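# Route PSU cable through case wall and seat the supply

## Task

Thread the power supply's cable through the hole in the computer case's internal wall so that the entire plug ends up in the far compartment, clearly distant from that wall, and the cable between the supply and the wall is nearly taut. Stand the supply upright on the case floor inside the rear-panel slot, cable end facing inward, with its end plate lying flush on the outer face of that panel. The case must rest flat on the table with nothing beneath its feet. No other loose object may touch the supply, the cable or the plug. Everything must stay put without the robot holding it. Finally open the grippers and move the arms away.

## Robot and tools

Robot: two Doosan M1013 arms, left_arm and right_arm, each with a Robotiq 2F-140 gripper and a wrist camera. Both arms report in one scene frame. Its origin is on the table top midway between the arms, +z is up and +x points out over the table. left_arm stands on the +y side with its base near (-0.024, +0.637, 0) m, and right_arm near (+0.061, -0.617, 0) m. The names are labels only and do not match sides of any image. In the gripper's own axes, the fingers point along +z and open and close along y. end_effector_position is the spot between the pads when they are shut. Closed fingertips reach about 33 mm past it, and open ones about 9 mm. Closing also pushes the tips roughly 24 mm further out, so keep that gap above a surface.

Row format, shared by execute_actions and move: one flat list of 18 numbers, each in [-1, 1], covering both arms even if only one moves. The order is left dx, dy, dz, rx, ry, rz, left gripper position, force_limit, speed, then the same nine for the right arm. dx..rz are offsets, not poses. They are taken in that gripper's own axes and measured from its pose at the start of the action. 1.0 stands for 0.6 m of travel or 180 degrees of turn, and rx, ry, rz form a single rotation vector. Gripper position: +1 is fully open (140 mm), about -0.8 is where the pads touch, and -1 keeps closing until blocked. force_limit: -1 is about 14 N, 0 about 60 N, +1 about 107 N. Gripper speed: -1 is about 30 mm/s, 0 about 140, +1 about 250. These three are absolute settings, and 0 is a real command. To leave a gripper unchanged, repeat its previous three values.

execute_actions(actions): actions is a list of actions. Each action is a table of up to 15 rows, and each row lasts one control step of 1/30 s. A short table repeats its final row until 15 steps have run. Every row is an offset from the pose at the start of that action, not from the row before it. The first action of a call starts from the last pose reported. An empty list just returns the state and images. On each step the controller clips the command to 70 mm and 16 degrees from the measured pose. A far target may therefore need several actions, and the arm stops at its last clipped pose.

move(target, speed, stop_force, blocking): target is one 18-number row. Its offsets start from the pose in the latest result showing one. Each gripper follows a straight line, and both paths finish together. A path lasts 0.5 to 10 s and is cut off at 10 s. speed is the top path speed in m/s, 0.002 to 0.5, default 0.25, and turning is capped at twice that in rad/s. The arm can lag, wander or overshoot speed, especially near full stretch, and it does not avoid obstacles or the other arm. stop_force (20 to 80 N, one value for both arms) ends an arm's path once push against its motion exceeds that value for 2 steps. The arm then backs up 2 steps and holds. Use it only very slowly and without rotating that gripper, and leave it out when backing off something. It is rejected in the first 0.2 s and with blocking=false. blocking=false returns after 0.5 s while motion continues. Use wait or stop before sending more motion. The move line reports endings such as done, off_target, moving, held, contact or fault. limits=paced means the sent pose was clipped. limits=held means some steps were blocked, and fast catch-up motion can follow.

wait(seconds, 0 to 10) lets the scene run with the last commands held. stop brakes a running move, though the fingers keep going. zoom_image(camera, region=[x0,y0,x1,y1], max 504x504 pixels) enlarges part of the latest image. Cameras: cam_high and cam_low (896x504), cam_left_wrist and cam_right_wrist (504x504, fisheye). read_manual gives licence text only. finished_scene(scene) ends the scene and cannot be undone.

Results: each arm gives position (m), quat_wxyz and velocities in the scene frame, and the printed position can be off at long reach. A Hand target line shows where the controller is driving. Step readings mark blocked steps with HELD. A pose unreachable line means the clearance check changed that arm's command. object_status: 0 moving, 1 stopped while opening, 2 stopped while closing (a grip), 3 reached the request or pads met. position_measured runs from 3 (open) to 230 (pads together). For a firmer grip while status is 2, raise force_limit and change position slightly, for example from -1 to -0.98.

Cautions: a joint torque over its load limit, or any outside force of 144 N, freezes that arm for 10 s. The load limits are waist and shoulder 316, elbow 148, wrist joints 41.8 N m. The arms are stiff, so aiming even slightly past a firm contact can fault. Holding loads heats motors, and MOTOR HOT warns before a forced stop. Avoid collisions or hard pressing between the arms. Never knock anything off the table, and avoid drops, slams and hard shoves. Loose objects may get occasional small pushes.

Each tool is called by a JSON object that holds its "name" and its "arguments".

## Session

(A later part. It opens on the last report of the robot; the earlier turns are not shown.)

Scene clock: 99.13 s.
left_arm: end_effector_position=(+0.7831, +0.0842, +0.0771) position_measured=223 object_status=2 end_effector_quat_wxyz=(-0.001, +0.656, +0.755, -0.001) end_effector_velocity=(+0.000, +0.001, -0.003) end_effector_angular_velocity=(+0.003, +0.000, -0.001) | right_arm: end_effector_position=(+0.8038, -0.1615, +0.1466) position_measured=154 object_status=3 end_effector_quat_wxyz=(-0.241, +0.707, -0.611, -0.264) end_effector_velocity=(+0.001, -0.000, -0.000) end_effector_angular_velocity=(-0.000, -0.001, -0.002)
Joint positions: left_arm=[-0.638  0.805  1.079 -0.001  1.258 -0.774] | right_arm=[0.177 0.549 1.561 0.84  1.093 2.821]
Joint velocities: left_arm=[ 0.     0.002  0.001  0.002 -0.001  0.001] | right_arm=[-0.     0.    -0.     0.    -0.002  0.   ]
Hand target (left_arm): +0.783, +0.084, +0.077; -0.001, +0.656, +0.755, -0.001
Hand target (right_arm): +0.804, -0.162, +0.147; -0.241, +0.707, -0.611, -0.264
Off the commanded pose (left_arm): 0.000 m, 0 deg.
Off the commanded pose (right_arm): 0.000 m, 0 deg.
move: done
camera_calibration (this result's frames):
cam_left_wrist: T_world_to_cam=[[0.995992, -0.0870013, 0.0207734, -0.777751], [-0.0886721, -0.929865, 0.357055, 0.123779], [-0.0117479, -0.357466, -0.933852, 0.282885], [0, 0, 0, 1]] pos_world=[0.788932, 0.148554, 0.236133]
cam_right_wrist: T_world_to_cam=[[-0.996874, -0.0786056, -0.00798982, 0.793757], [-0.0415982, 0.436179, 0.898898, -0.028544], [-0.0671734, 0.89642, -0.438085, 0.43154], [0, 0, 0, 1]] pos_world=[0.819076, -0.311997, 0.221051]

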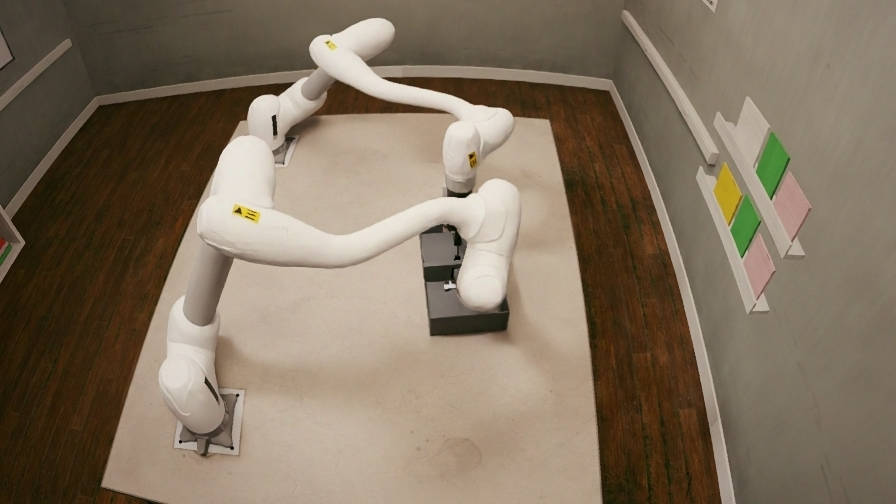

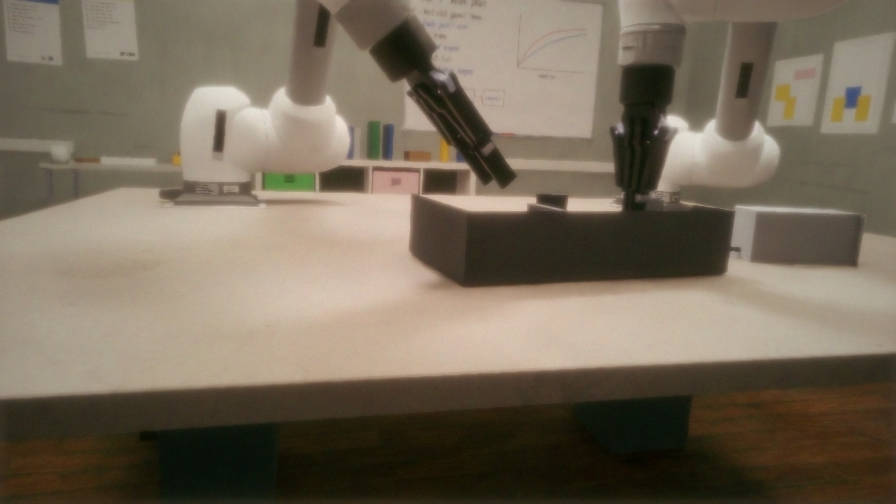

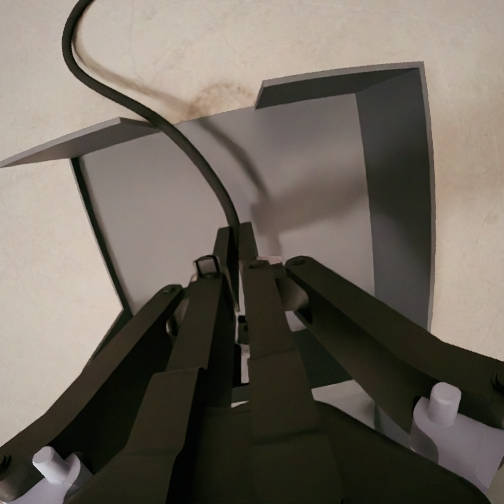

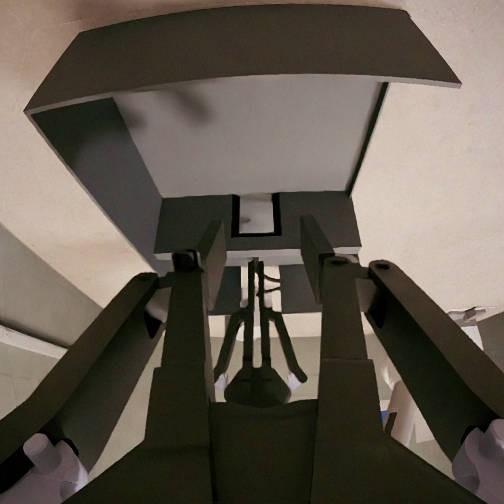

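{"name": "move", "arguments": {"target": [-0.07,0,0,0,0,0,-1,-0.5,-0.5,0,0,0,0,0,0,-0.2,-0.5,0], "speed": 0.04}}

{"name": "zoom_image", "arguments": {"camera": "cam_right_wrist", "region": [180,160,340,300]}}

Scene clock: 110.37 s.
left_arm: end_effector_position=(+0.7890, +0.0427, +0.0771) position_measured=223 object_status=2 end_effector_quat_wxyz=(-0.001, +0.656, +0.755, -0.001) end_effector_velocity=(+0.000, -0.001, -0.001) end_effector_angular_velocity=(+0.002, +0.001, +0.000) | right_arm: end_effector_position=(+0.8038, -0.1615, +0.1466) position_measured=154 object_status=3 end_effector_quat_wxyz=(-0.241, +0.707, -0.611, -0.264) end_effector_velocity=(-0.000, +0.000, -0.000) end_effector_angular_velocity=(+0.000, +0.001, +0.001)
Joint positions: left_arm=[-0.668  0.857  0.983 -0.001  1.302 -0.804] | right_arm=[0.177 0.549 1.561 0.84  1.093 2.821]
Joint velocities: left_arm=[-0.001  0.003 -0.003  0.     0.002 -0.001] | right_arm=[ 0.     0.     0.     0.     0.001 -0.   ]
Hand target (left_arm): +0.789, +0.043, +0.077; -0.001, +0.656, +0.755, -0.001
Hand target (right_arm): +0.804, -0.162, +0.147; -0.241, +0.707, -0.611, -0.264
Off the commanded pose (left_arm): 0.000 m, 0 deg.
Off the commanded pose (right_arm): 0.000 m, 0 deg.
move: done
camera_calibration (this result's frames):
cam_left_wrist: T_world_to_cam=[[0.995995, -0.0869433, 0.0208415, -0.787246], [-0.0886421, -0.92986, 0.357076, 0.0857086], [-0.0116657, -0.357494, -0.933843, 0.268097], [0, 0, 0, 1]] pos_world=[0.794818, 0.107094, 0.236164]
cam_right_wrist: T_world_to_cam=[[-0.996874, -0.0786056, -0.00798969, 0.793757], [-0.0415981, 0.436179, 0.898898, -0.028544], [-0.0671735, 0.89642, -0.438085, 0.43154], [0, 0, 0, 1]] pos_world=[0.819076, -0.311997, 0.221051]

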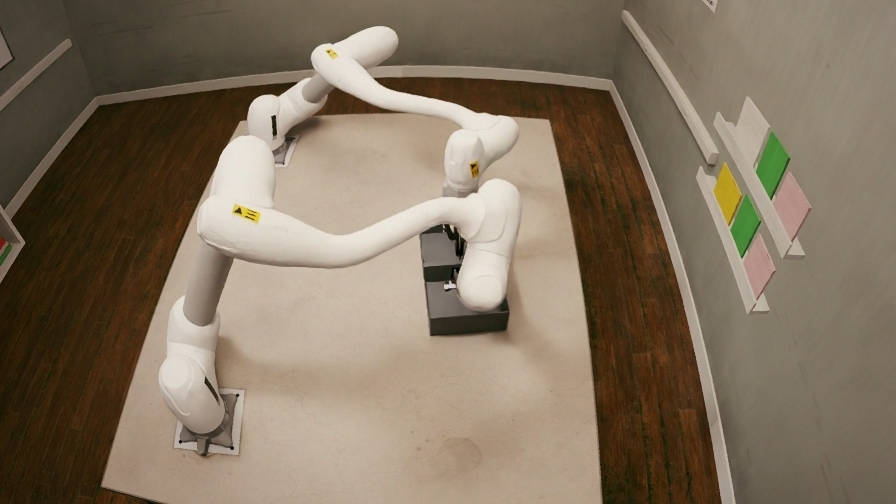

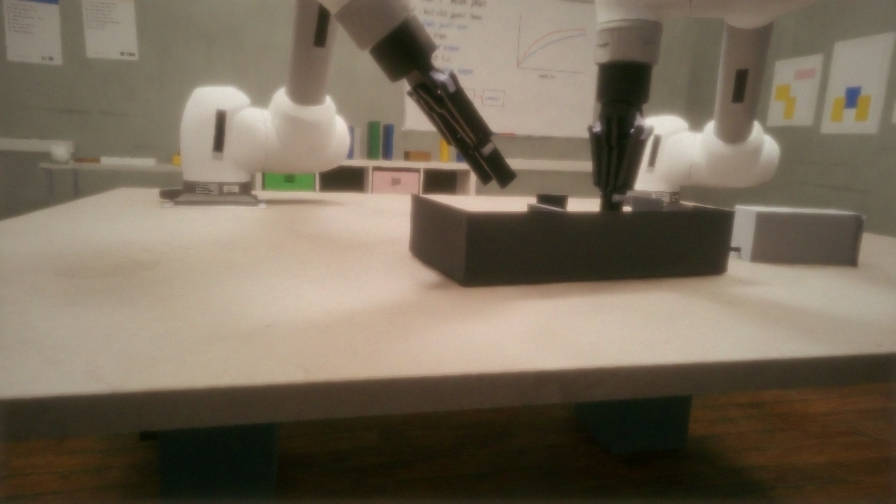

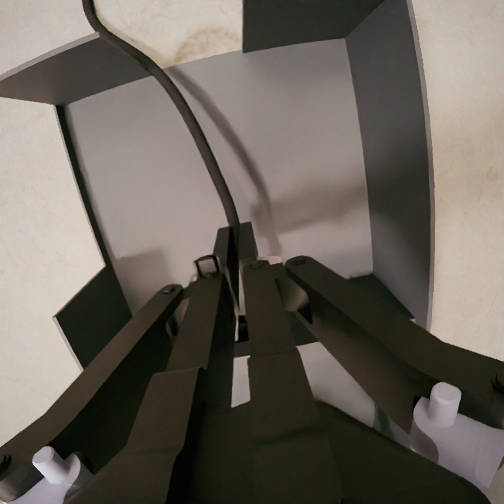

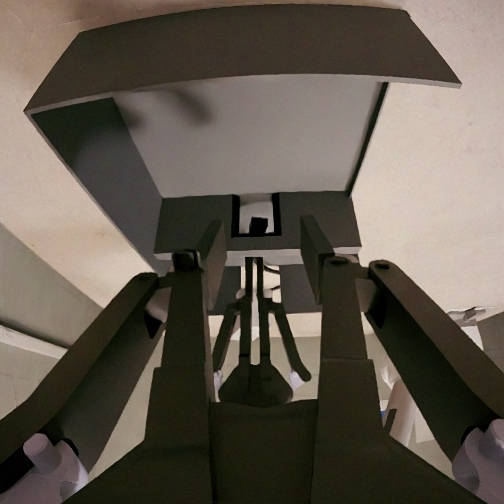

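Region (180, 160, 340, 300) of cam_right_wrist's 504x504 image, scaled by 3.150, with more detail than that image has; it fills the top 441 rows of this view, and the rest is white.

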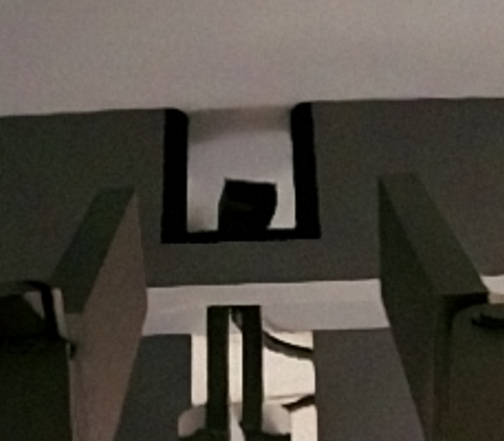

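Centred; lower slightly and advance.

{"name": "move", "arguments": {"target": [-0.072,0.003,0.01,0,0,0,-1,-0.5,-0.5,0,0,0,0,0,0,-0.2,-0.5,0], "speed": 0.025}}

Scene clock: 116.27 s.
left_arm: end_effector_position=(+0.7968, +0.0003, +0.0711) position_measured=223 object_status=2 end_effector_quat_wxyz=(-0.000, +0.656, +0.755, -0.001) end_effector_velocity=(-0.001, -0.001, -0.002) end_effector_angular_velocity=(+0.002, +0.003, +0.001) | right_arm: end_effector_position=(+0.8038, -0.1615, +0.1466) position_measured=154 object_status=3 end_effector_quat_wxyz=(-0.241, +0.707, -0.611, -0.264) end_effector_velocity=(-0.001, +0.001, +0.000) end_effector_angular_velocity=(-0.000, -0.000, +0.002)
Joint positions: left_arm=[-0.695  0.922  0.871 -0.001  1.349 -0.832] | right_arm=[0.177 0.549 1.561 0.84  1.093 2.821]
Joint velocities: left_arm=[-0.001  0.003 -0.002 -0.001  0.003 -0.001] | right_arm=[ 0.001 -0.    -0.    -0.     0.    -0.   ]
Hand target (left_arm): +0.797, +0.000, +0.071; -0.000, +0.656, +0.755, -0.001
Hand target (right_arm): +0.804, -0.162, +0.147; -0.241, +0.707, -0.611, -0.264
Off the commanded pose (left_arm): 0.000 m, 0 deg.
Off the commanded pose (right_arm): 0.000 m, 0 deg.
move: done
camera_calibration (this result's frames):
cam_left_wrist: T_world_to_cam=[[0.996001, -0.0868662, 0.0208722, -0.798602], [-0.0885802, -0.92984, 0.357144, 0.0490174], [-0.0116159, -0.357564, -0.933816, 0.247414], [0, 0, 0, 1]] pos_world=[0.802624, 0.0646732, 0.230201]
cam_right_wrist: T_world_to_cam=[[-0.996874, -0.0786057, -0.00798983, 0.793757], [-0.0415983, 0.436179, 0.898898, -0.0285439], [-0.0671735, 0.89642, -0.438085, 0.43154], [0, 0, 0, 1]] pos_world=[0.819076, -0.311997, 0.221051]

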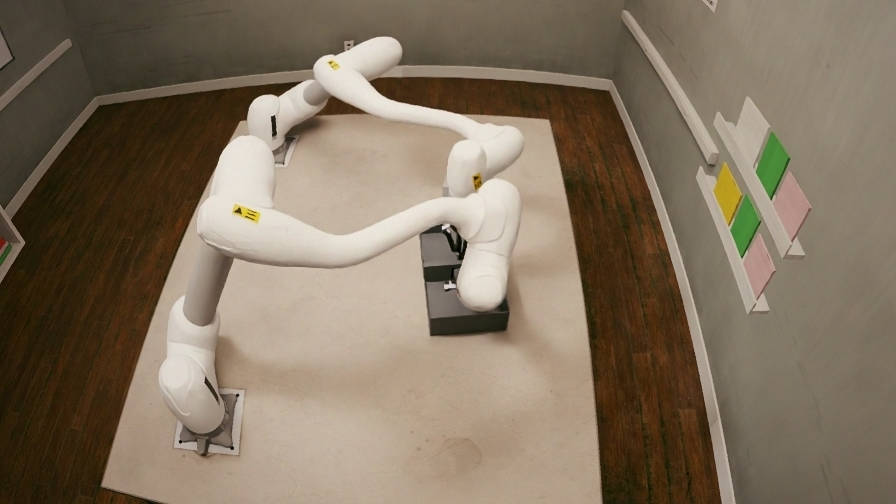

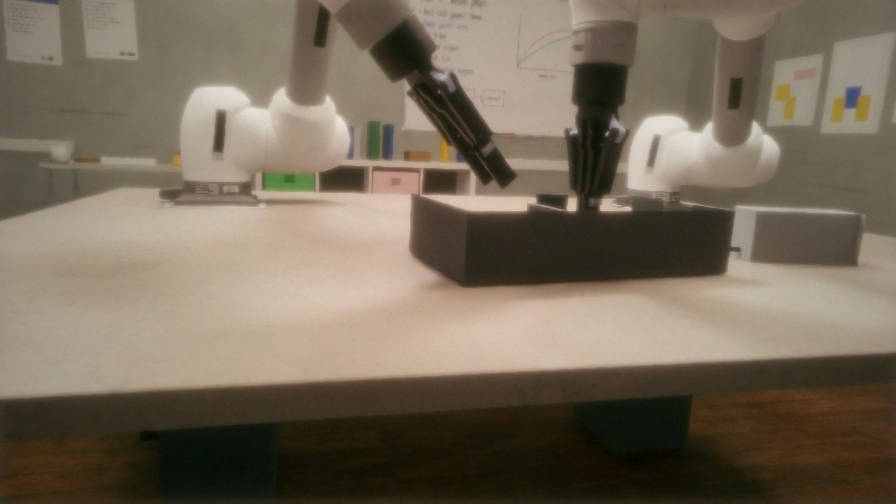

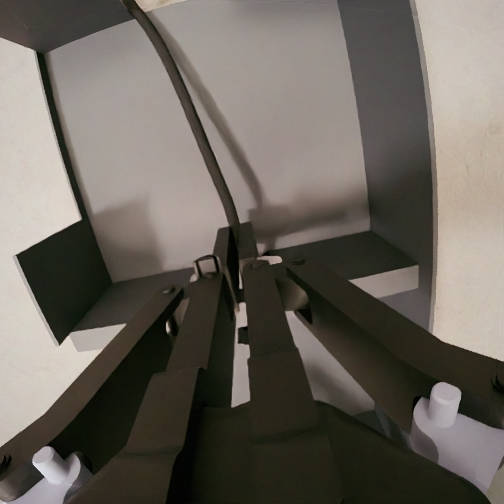

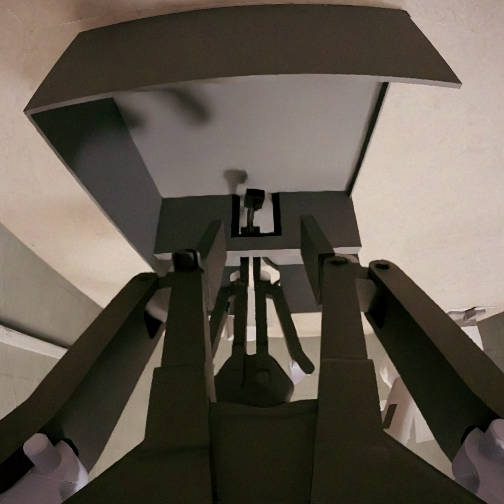

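{"name": "move", "arguments": {"target": [0,0,0,0,0,0,-1,-0.5,-0.5,0,-0.01,0.197,0,0,0,-0.2,-0.5,0], "speed": 0.06}}

Scene clock: 128.40 s.
left_arm: end_effector_position=(+0.7968, +0.0002, +0.0711) position_measured=223 object_status=2 end_effector_quat_wxyz=(-0.000, +0.656, +0.755, -0.001) end_effector_velocity=(-0.000, +0.001, -0.001) end_effector_angular_velocity=(+0.001, +0.001, +0.000) | right_arm: end_effector_position=(+0.8003, -0.0824, +0.0587) position_measured=154 object_status=3 end_effector_quat_wxyz=(-0.241, +0.707, -0.611, -0.264) end_effector_velocity=(+0.001, +0.000, -0.001) end_effector_angular_velocity=(-0.000, -0.002, -0.002)
Joint positions: left_arm=[-0.695  0.922  0.871 -0.001  1.349 -0.832] | right_arm=[0.271 0.66  1.556 0.912 0.965 2.785]
Joint velocities: left_arm=[0.    0.    0.001 0.    0.    0.   ] | right_arm=[ 0.     0.001 -0.     0.001 -0.003 -0.001]
Hand target (left_arm): +0.797, +0.000, +0.071; -0.000, +0.656, +0.755, -0.001
Hand target (right_arm): +0.800, -0.082, +0.059; -0.241, +0.707, -0.611, -0.264
Off the commanded pose (left_arm): 0.000 m, 0 deg.
Off the commanded pose (right_arm): 0.000 m, 0 deg.
move: done
camera_calibration (this result's frames):
cam_left_wrist: T_world_to_cam=[[0.995996, -0.0869302, 0.0208723, -0.798558], [-0.08864, -0.929834, 0.357144, 0.0490079], [-0.0116388, -0.357564, -0.933816, 0.247411], [0, 0, 0, 1]] pos_world=[0.802584, 0.0646157, 0.230202]
cam_right_wrist: T_world_to_cam=[[-0.996879, -0.0785492, -0.00791143, 0.79584], [-0.0414922, 0.436039, 0.898971, 0.0156914], [-0.0671638, 0.896493, -0.437937, 0.321907], [0, 0, 0, 1]] pos_world=[0.815627, -0.232917, 0.133165]

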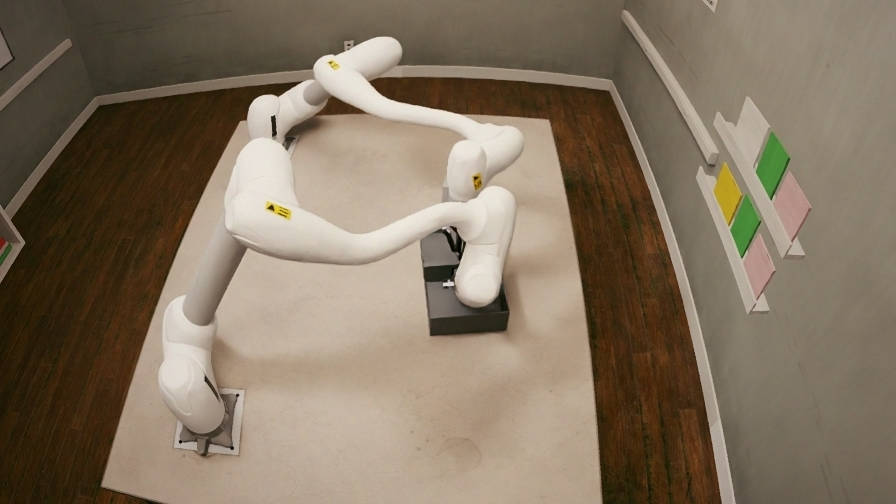

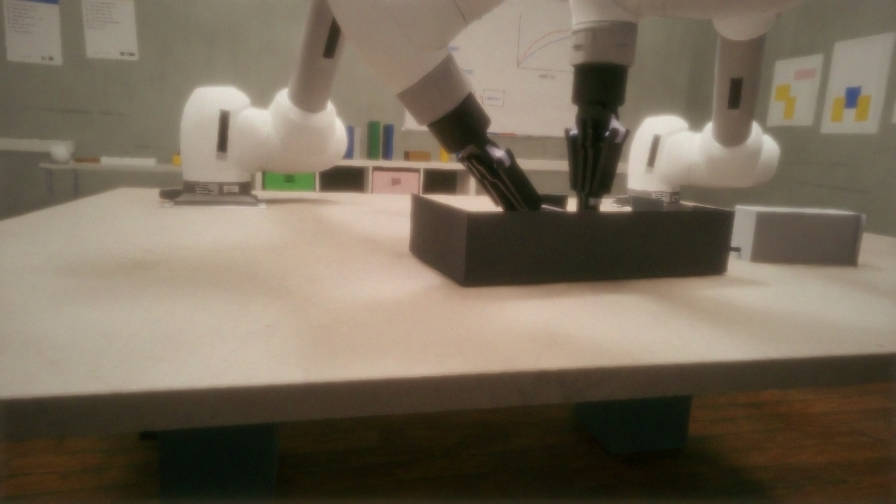

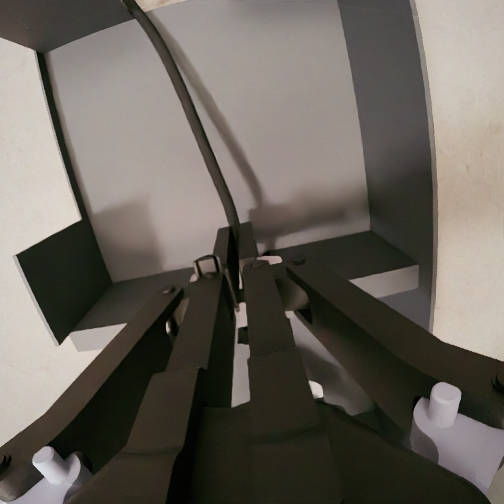

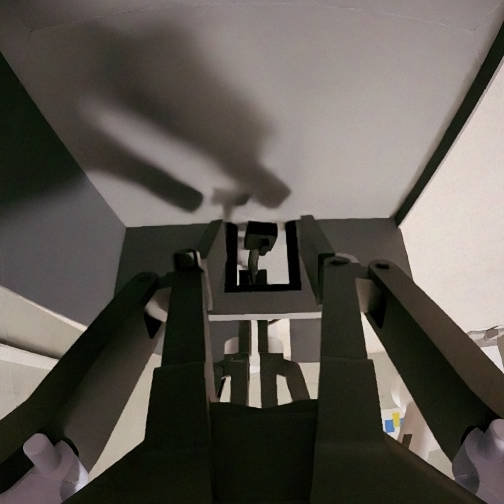

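{"name": "move", "arguments": {"target": [0,0,0,0,0,0,-1,-0.5,-0.5,0,0,0,0,0,0,-1,-0.5,-0.5]}}

Scene clock: 132.17 s.
left_arm: end_effector_position=(+0.7968, +0.0003, +0.0711) position_measured=223 object_status=2 end_effector_quat_wxyz=(-0.000, +0.656, +0.755, -0.001) end_effector_velocity=(+0.000, -0.001, +0.002) end_effector_angular_velocity=(-0.002, -0.003, -0.001) | right_arm: end_effector_position=(+0.8004, -0.0824, +0.0587) position_measured=202 object_status=2 end_effector_quat_wxyz=(-0.241, +0.707, -0.611, -0.264) end_effector_velocity=(-0.000, +0.001, +0.000) end_effector_angular_velocity=(+0.000, +0.000, +0.001)
Joint positions: left_arm=[-0.695  0.922  0.871 -0.001  1.349 -0.832] | right_arm=[0.271 0.66  1.556 0.912 0.965 2.785]
Joint velocities: left_arm=[-0.001 -0.002 -0.001  0.    -0.001  0.   ] | right_arm=[ 0.001 -0.    -0.     0.     0.001  0.   ]
Hand target (left_arm): +0.797, +0.000, +0.071; -0.000, +0.656, +0.755, -0.001
Hand target (right_arm): +0.800, -0.082, +0.059; -0.241, +0.707, -0.611, -0.264
Off the commanded pose (left_arm): 0.000 m, 0 deg.
Off the commanded pose (right_arm): 0.000 m, 0 deg.
move: done
camera_calibration (this result's frames):
cam_left_wrist: T_world_to_cam=[[0.996002, -0.0868662, 0.0208501, -0.79859], [-0.0885725, -0.929846, 0.357129, 0.0490241], [-0.0116351, -0.357548, -0.933822, 0.247419], [0, 0, 0, 1]] pos_world=[0.802618, 0.0646785, 0.230188]
cam_right_wrist: T_world_to_cam=[[-0.996884, -0.0784741, -0.00800792, 0.795903], [-0.041544, 0.43601, 0.898982, 0.0157162], [-0.0670553, 0.896514, -0.437912, 0.321809], [0, 0, 0, 1]] pos_world=[0.815655, -0.232901, 0.133169]

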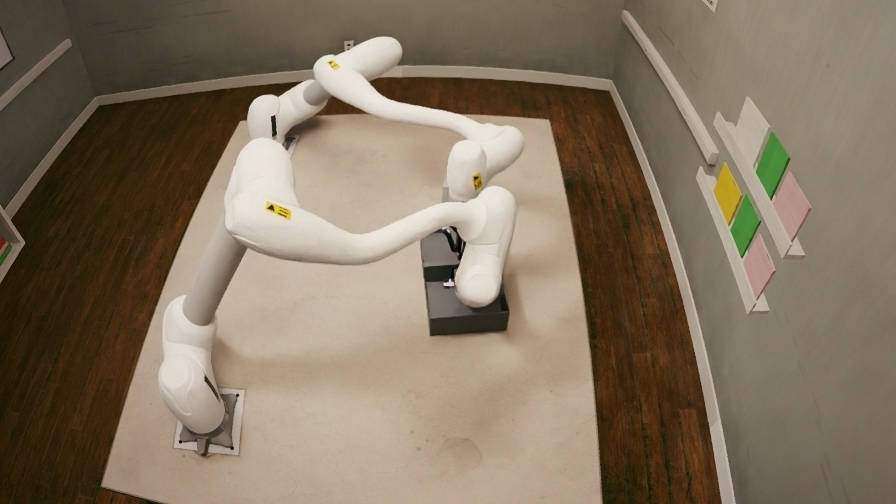

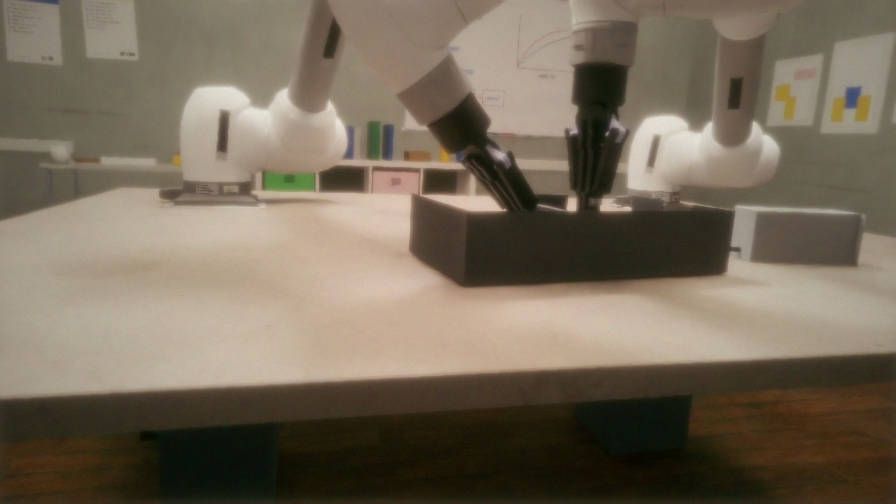

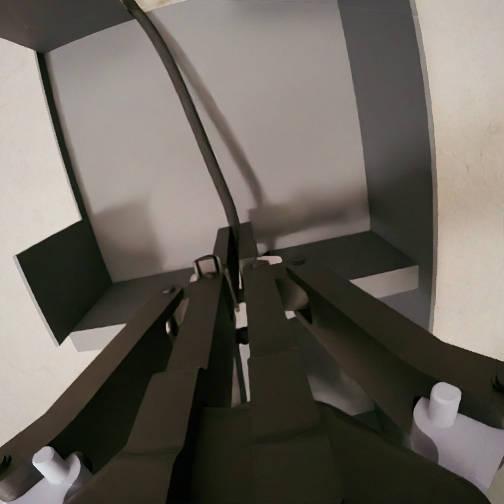

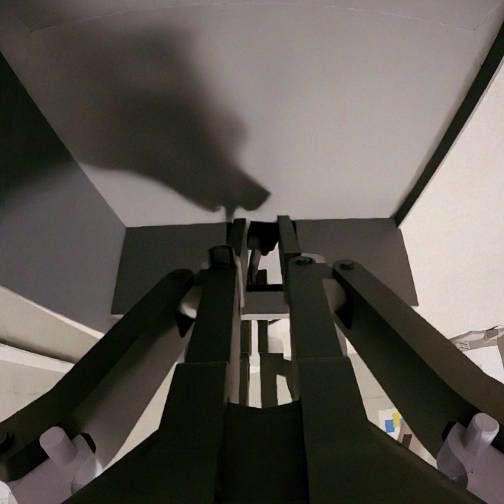

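{"name": "move", "arguments": {"target": [0,0,0,0,0,0,-0.3,-0.5,0,0,0,0,0,0,0,-1,-0.5,-0.5]}}

{"name": "move", "arguments": {"target": [0.03,0,-0.17,0,0,0,-0.3,-0.5,0,0,0,0,0,0,0,-1,-0.5,-0.5], "speed": 0.15}}

{"name": "move", "arguments": {"target": [0.48,0.05,0,0,0,0.1,0.6,0,0,0,0,0,0,0,0,-1,-0.5,-0.5]}}

Scene clock: 143.53 s.
left_arm: end_effector_position=(+0.7968, +0.0002, +0.0712) position_measured=167 object_status=3 end_effector_quat_wxyz=(-0.000, +0.656, +0.755, -0.001) end_effector_velocity=(+0.001, -0.000, +0.002) end_effector_angular_velocity=(-0.001, -0.004, -0.001) | right_arm: end_effector_position=(+0.8003, -0.0824, +0.0587) position_measured=202 object_status=2 end_effector_quat_wxyz=(-0.241, +0.707, -0.611, -0.264) end_effector_velocity=(+0.001, -0.000, +0.000) end_effector_angular_velocity=(-0.000, -0.001, -0.001)
Joint positions: left_arm=[-0.695  0.922  0.871 -0.001  1.349 -0.832] | right_arm=[0.271 0.66  1.556 0.912 0.965 2.785]
Joint velocities: left_arm=[-0.    -0.001 -0.     0.002 -0.002  0.   ] | right_arm=[-0.    -0.    -0.     0.    -0.001 -0.   ]
Hand target (left_arm): +0.797, +0.000, +0.071; -0.000, +0.656, +0.755, -0.001
Hand target (right_arm): +0.800, -0.082, +0.059; -0.241, +0.707, -0.611, -0.264
Off the commanded pose (left_arm): 0.000 m, 0 deg.
Off the commanded pose (right_arm): 0.000 m, 0 deg.
move: done
camera_calibration (this result's frames):
cam_left_wrist: T_world_to_cam=[[0.99599, -0.08698, 0.0209265, -0.798553], [-0.0887054, -0.929814, 0.357178, 0.0489965], [-0.0116096, -0.357602, -0.933802, 0.247395], [0, 0, 0, 1]] pos_world=[0.802569, 0.0645686, 0.230228]
cam_right_wrist: T_world_to_cam=[[-0.996875, -0.0785892, -0.0079441, 0.795843], [-0.0415382, 0.436025, 0.898975, 0.0157124], [-0.0671859, 0.896497, -0.437927, 0.321928], [0, 0, 0, 1]] pos_world=[0.815638, -0.232914, 0.133178]

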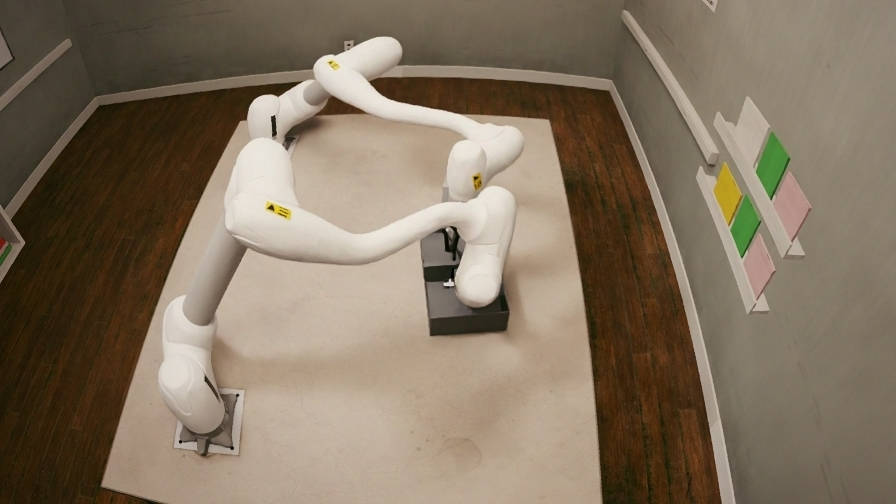

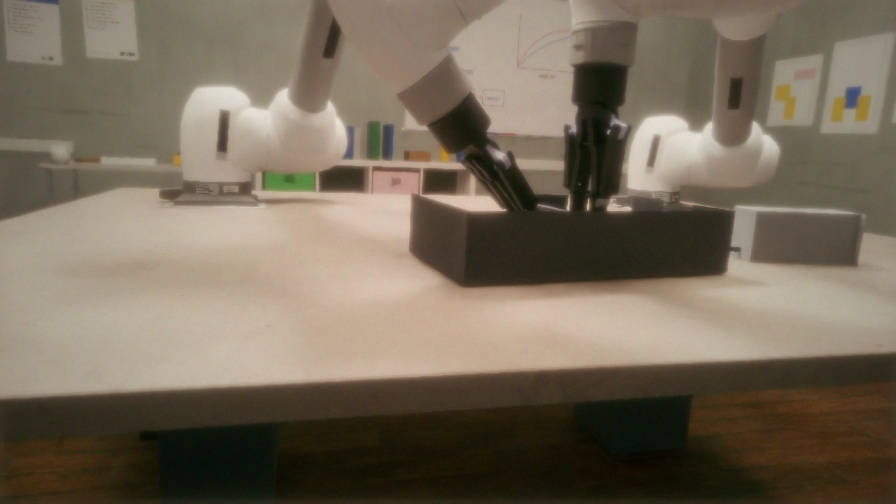

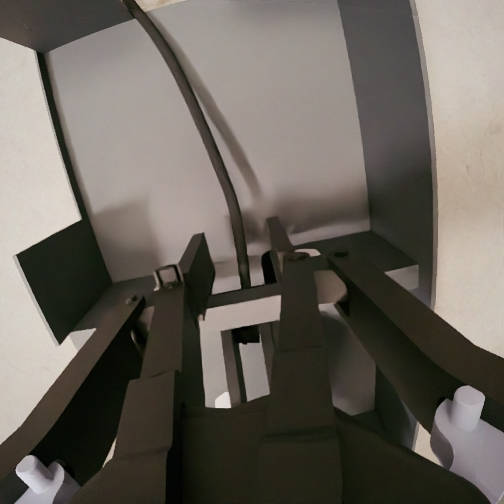

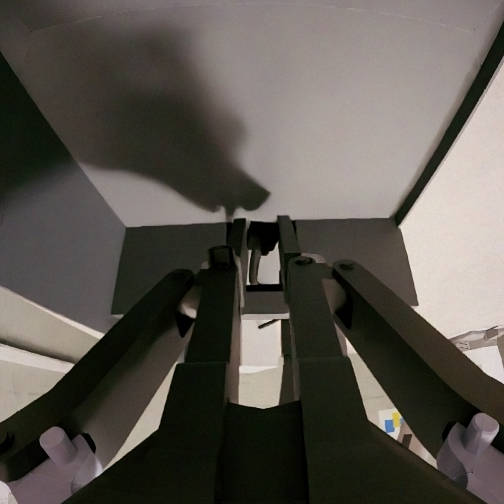

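Scene clock: 144.67 s.
left_arm: end_effector_position=(+0.7946, +0.0181, +0.1730) position_measured=167 object_status=3 end_effector_quat_wxyz=(-0.000, +0.656, +0.755, -0.001) end_effector_velocity=(+0.000, +0.001, +0.002) end_effector_angular_velocity=(+0.001, -0.000, +0.000) | right_arm: end_effector_position=(+0.8003, -0.0824, +0.0587) position_measured=202 object_status=2 end_effector_quat_wxyz=(-0.241, +0.707, -0.611, -0.264) end_effector_velocity=(-0.000, +0.001, -0.000) end_effector_angular_velocity=(-0.001, -0.001, +0.000)
Joint positions: left_arm=[-0.683  0.86   0.803 -0.001  1.48  -0.82 ] | right_arm=[0.271 0.66  1.556 0.912 0.965 2.785]
Joint velocities: left_arm=[ 0.001 -0.    -0.003  0.001  0.003  0.   ] | right_arm=[ 0.001 -0.     0.001 -0.    -0.002  0.   ]
Hand target (left_arm): +0.795, +0.018, +0.173; -0.000, +0.656, +0.755, -0.001
Hand target (right_arm): +0.800, -0.082, +0.059; -0.241, +0.707, -0.611, -0.264
Off the commanded pose (left_arm): 0.000 m, 0 deg.
Off the commanded pose (right_arm): 0.000 m, 0 deg.
move: done
camera_calibration (this result's frames):
cam_left_wrist: T_world_to_cam=[[0.996005, -0.0868001, 0.0209528, -0.796952], [-0.0885482, -0.92987, 0.357074, 0.0290073], [-0.0115107, -0.357503, -0.933841, 0.348781], [0, 0, 0, 1]] pos_world=[0.800352, 0.0824877, 0.332047]
cam_right_wrist: T_world_to_cam=[[-0.996877, -0.0785715, -0.00796462, 0.795855], [-0.0415494, 0.436032, 0.898972, 0.0157249], [-0.0671607, 0.896495, -0.437934, 0.321909], [0, 0, 0, 1]] pos_world=[0.815643, -0.232915, 0.133177]

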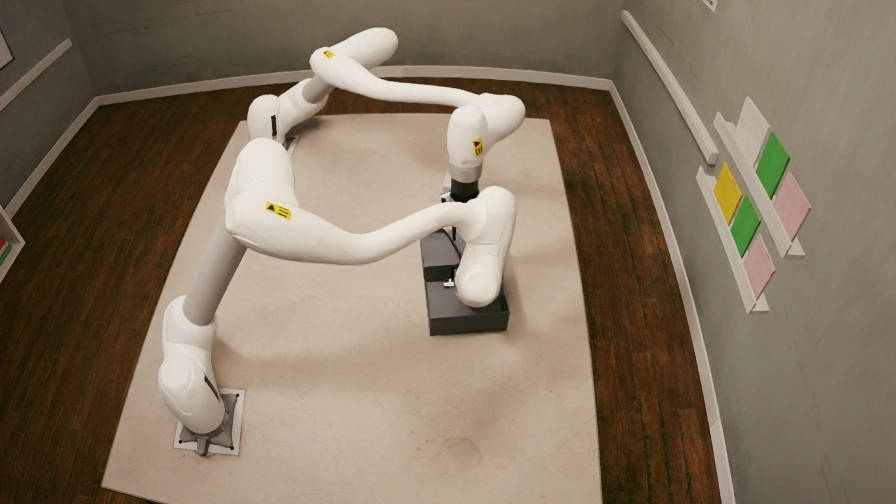

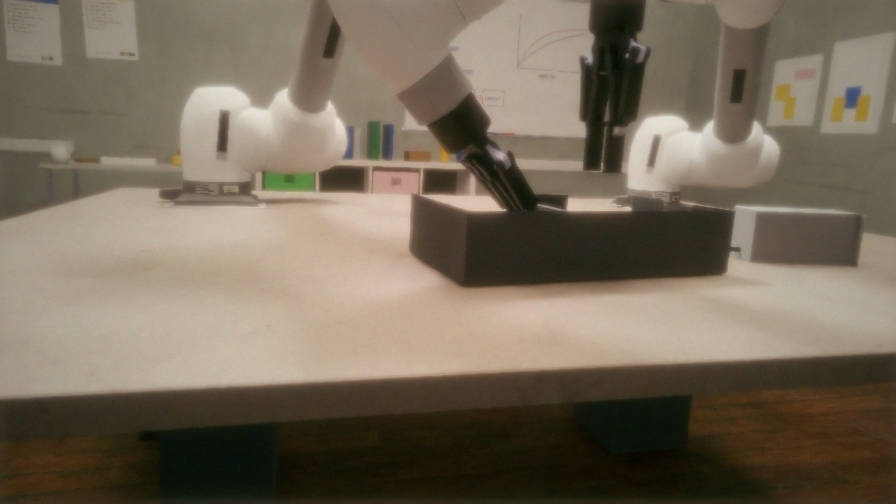

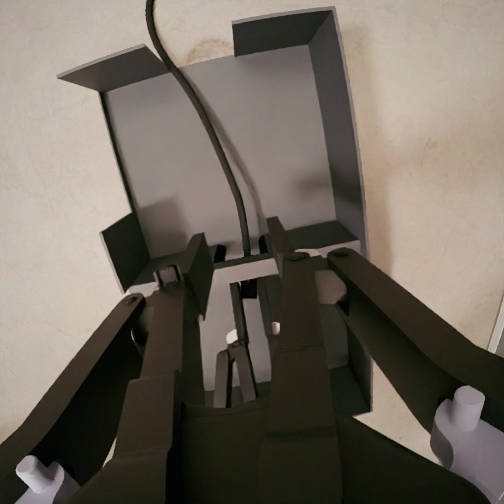

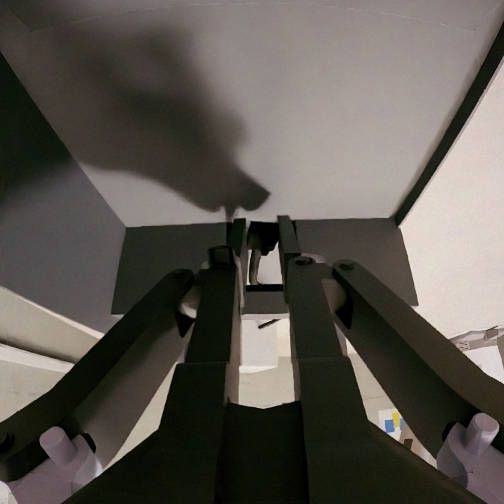

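Scene clock: 146.33 s.
left_arm: end_effector_position=(+0.7838, +0.3074, +0.1727) position_measured=53 object_status=3 end_effector_quat_wxyz=(-0.001, +0.766, +0.643, -0.001) end_effector_velocity=(-0.000, +0.002, -0.000) end_effector_angular_velocity=(-0.002, +0.002, -0.001) | right_arm: end_effector_position=(+0.8003, -0.0824, +0.0587) position_measured=202 object_status=2 end_effector_quat_wxyz=(-0.241, +0.707, -0.611, -0.264) end_effector_velocity=(+0.001, -0.001, -0.000) end_effector_angular_velocity=(+0.000, +0.000, -0.002)
Joint positions: left_arm=[-0.43   0.579  1.294 -0.     1.27  -0.252] | right_arm=[0.271 0.66  1.556 0.912 0.965 2.785]
Joint velocities: left_arm=[ 0.003 -0.001  0.002 -0.003 -0.001  0.004] | right_arm=[-0.002  0.     0.     0.    -0.     0.   ]
Hand target (left_arm): +0.784, +0.308, +0.173; -0.001, +0.766, +0.643, -0.001
Hand target (right_arm): +0.800, -0.082, +0.059; -0.241, +0.707, -0.611, -0.264
Off the commanded pose (left_arm): 0.000 m, 0 deg.
Off the commanded pose (right_arm): 0.000 m, 0 deg.
move: done
camera_calibration (this result's frames):
cam_left_wrist: T_world_to_cam=[[0.920369, -0.390497, 0.0208027, -0.608449], [-0.371666, -0.856965, 0.357036, 0.496634], [-0.121594, -0.336337, -0.933859, 0.531613], [0, 0, 0, 1]] pos_world=[0.809221, 0.366802, 0.331793]
cam_right_wrist: T_world_to_cam=[[-0.996877, -0.0785717, -0.00796442, 0.795855], [-0.0415493, 0.436032, 0.898972, 0.0157249], [-0.067161, 0.896495, -0.437934, 0.321909], [0, 0, 0, 1]] pos_world=[0.815643, -0.232915, 0.133177]

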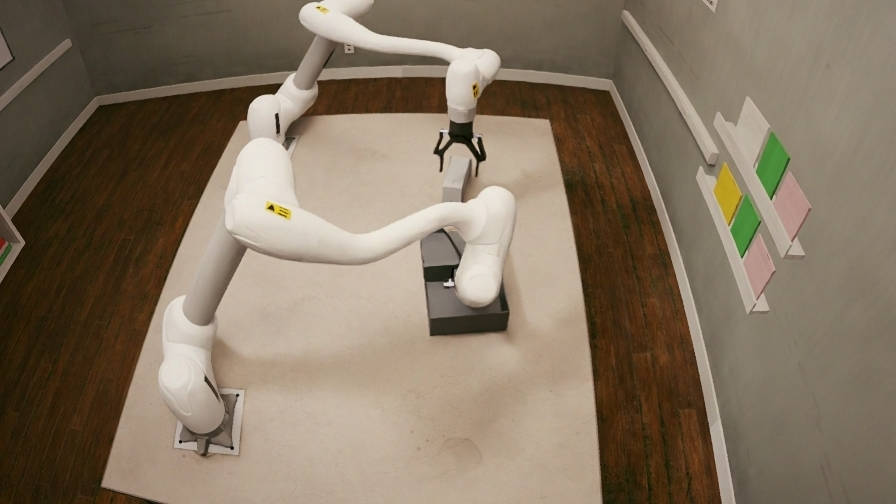

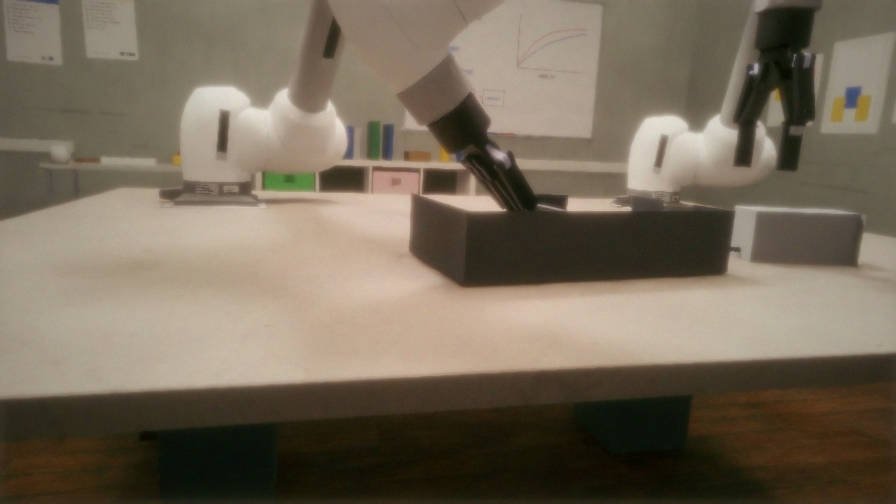

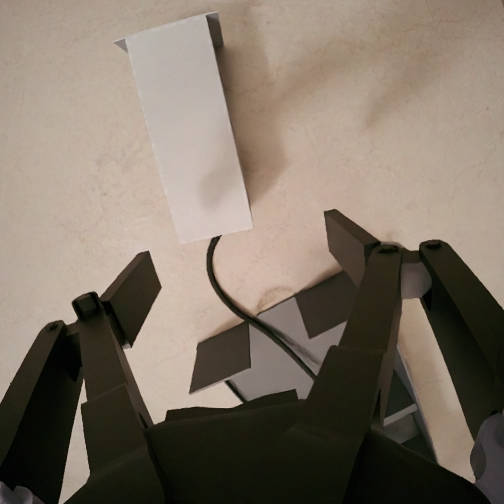

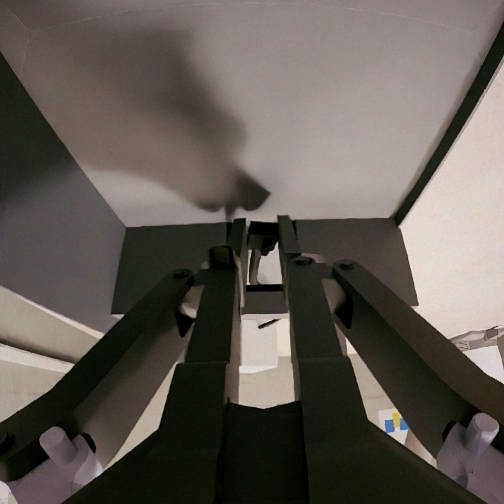

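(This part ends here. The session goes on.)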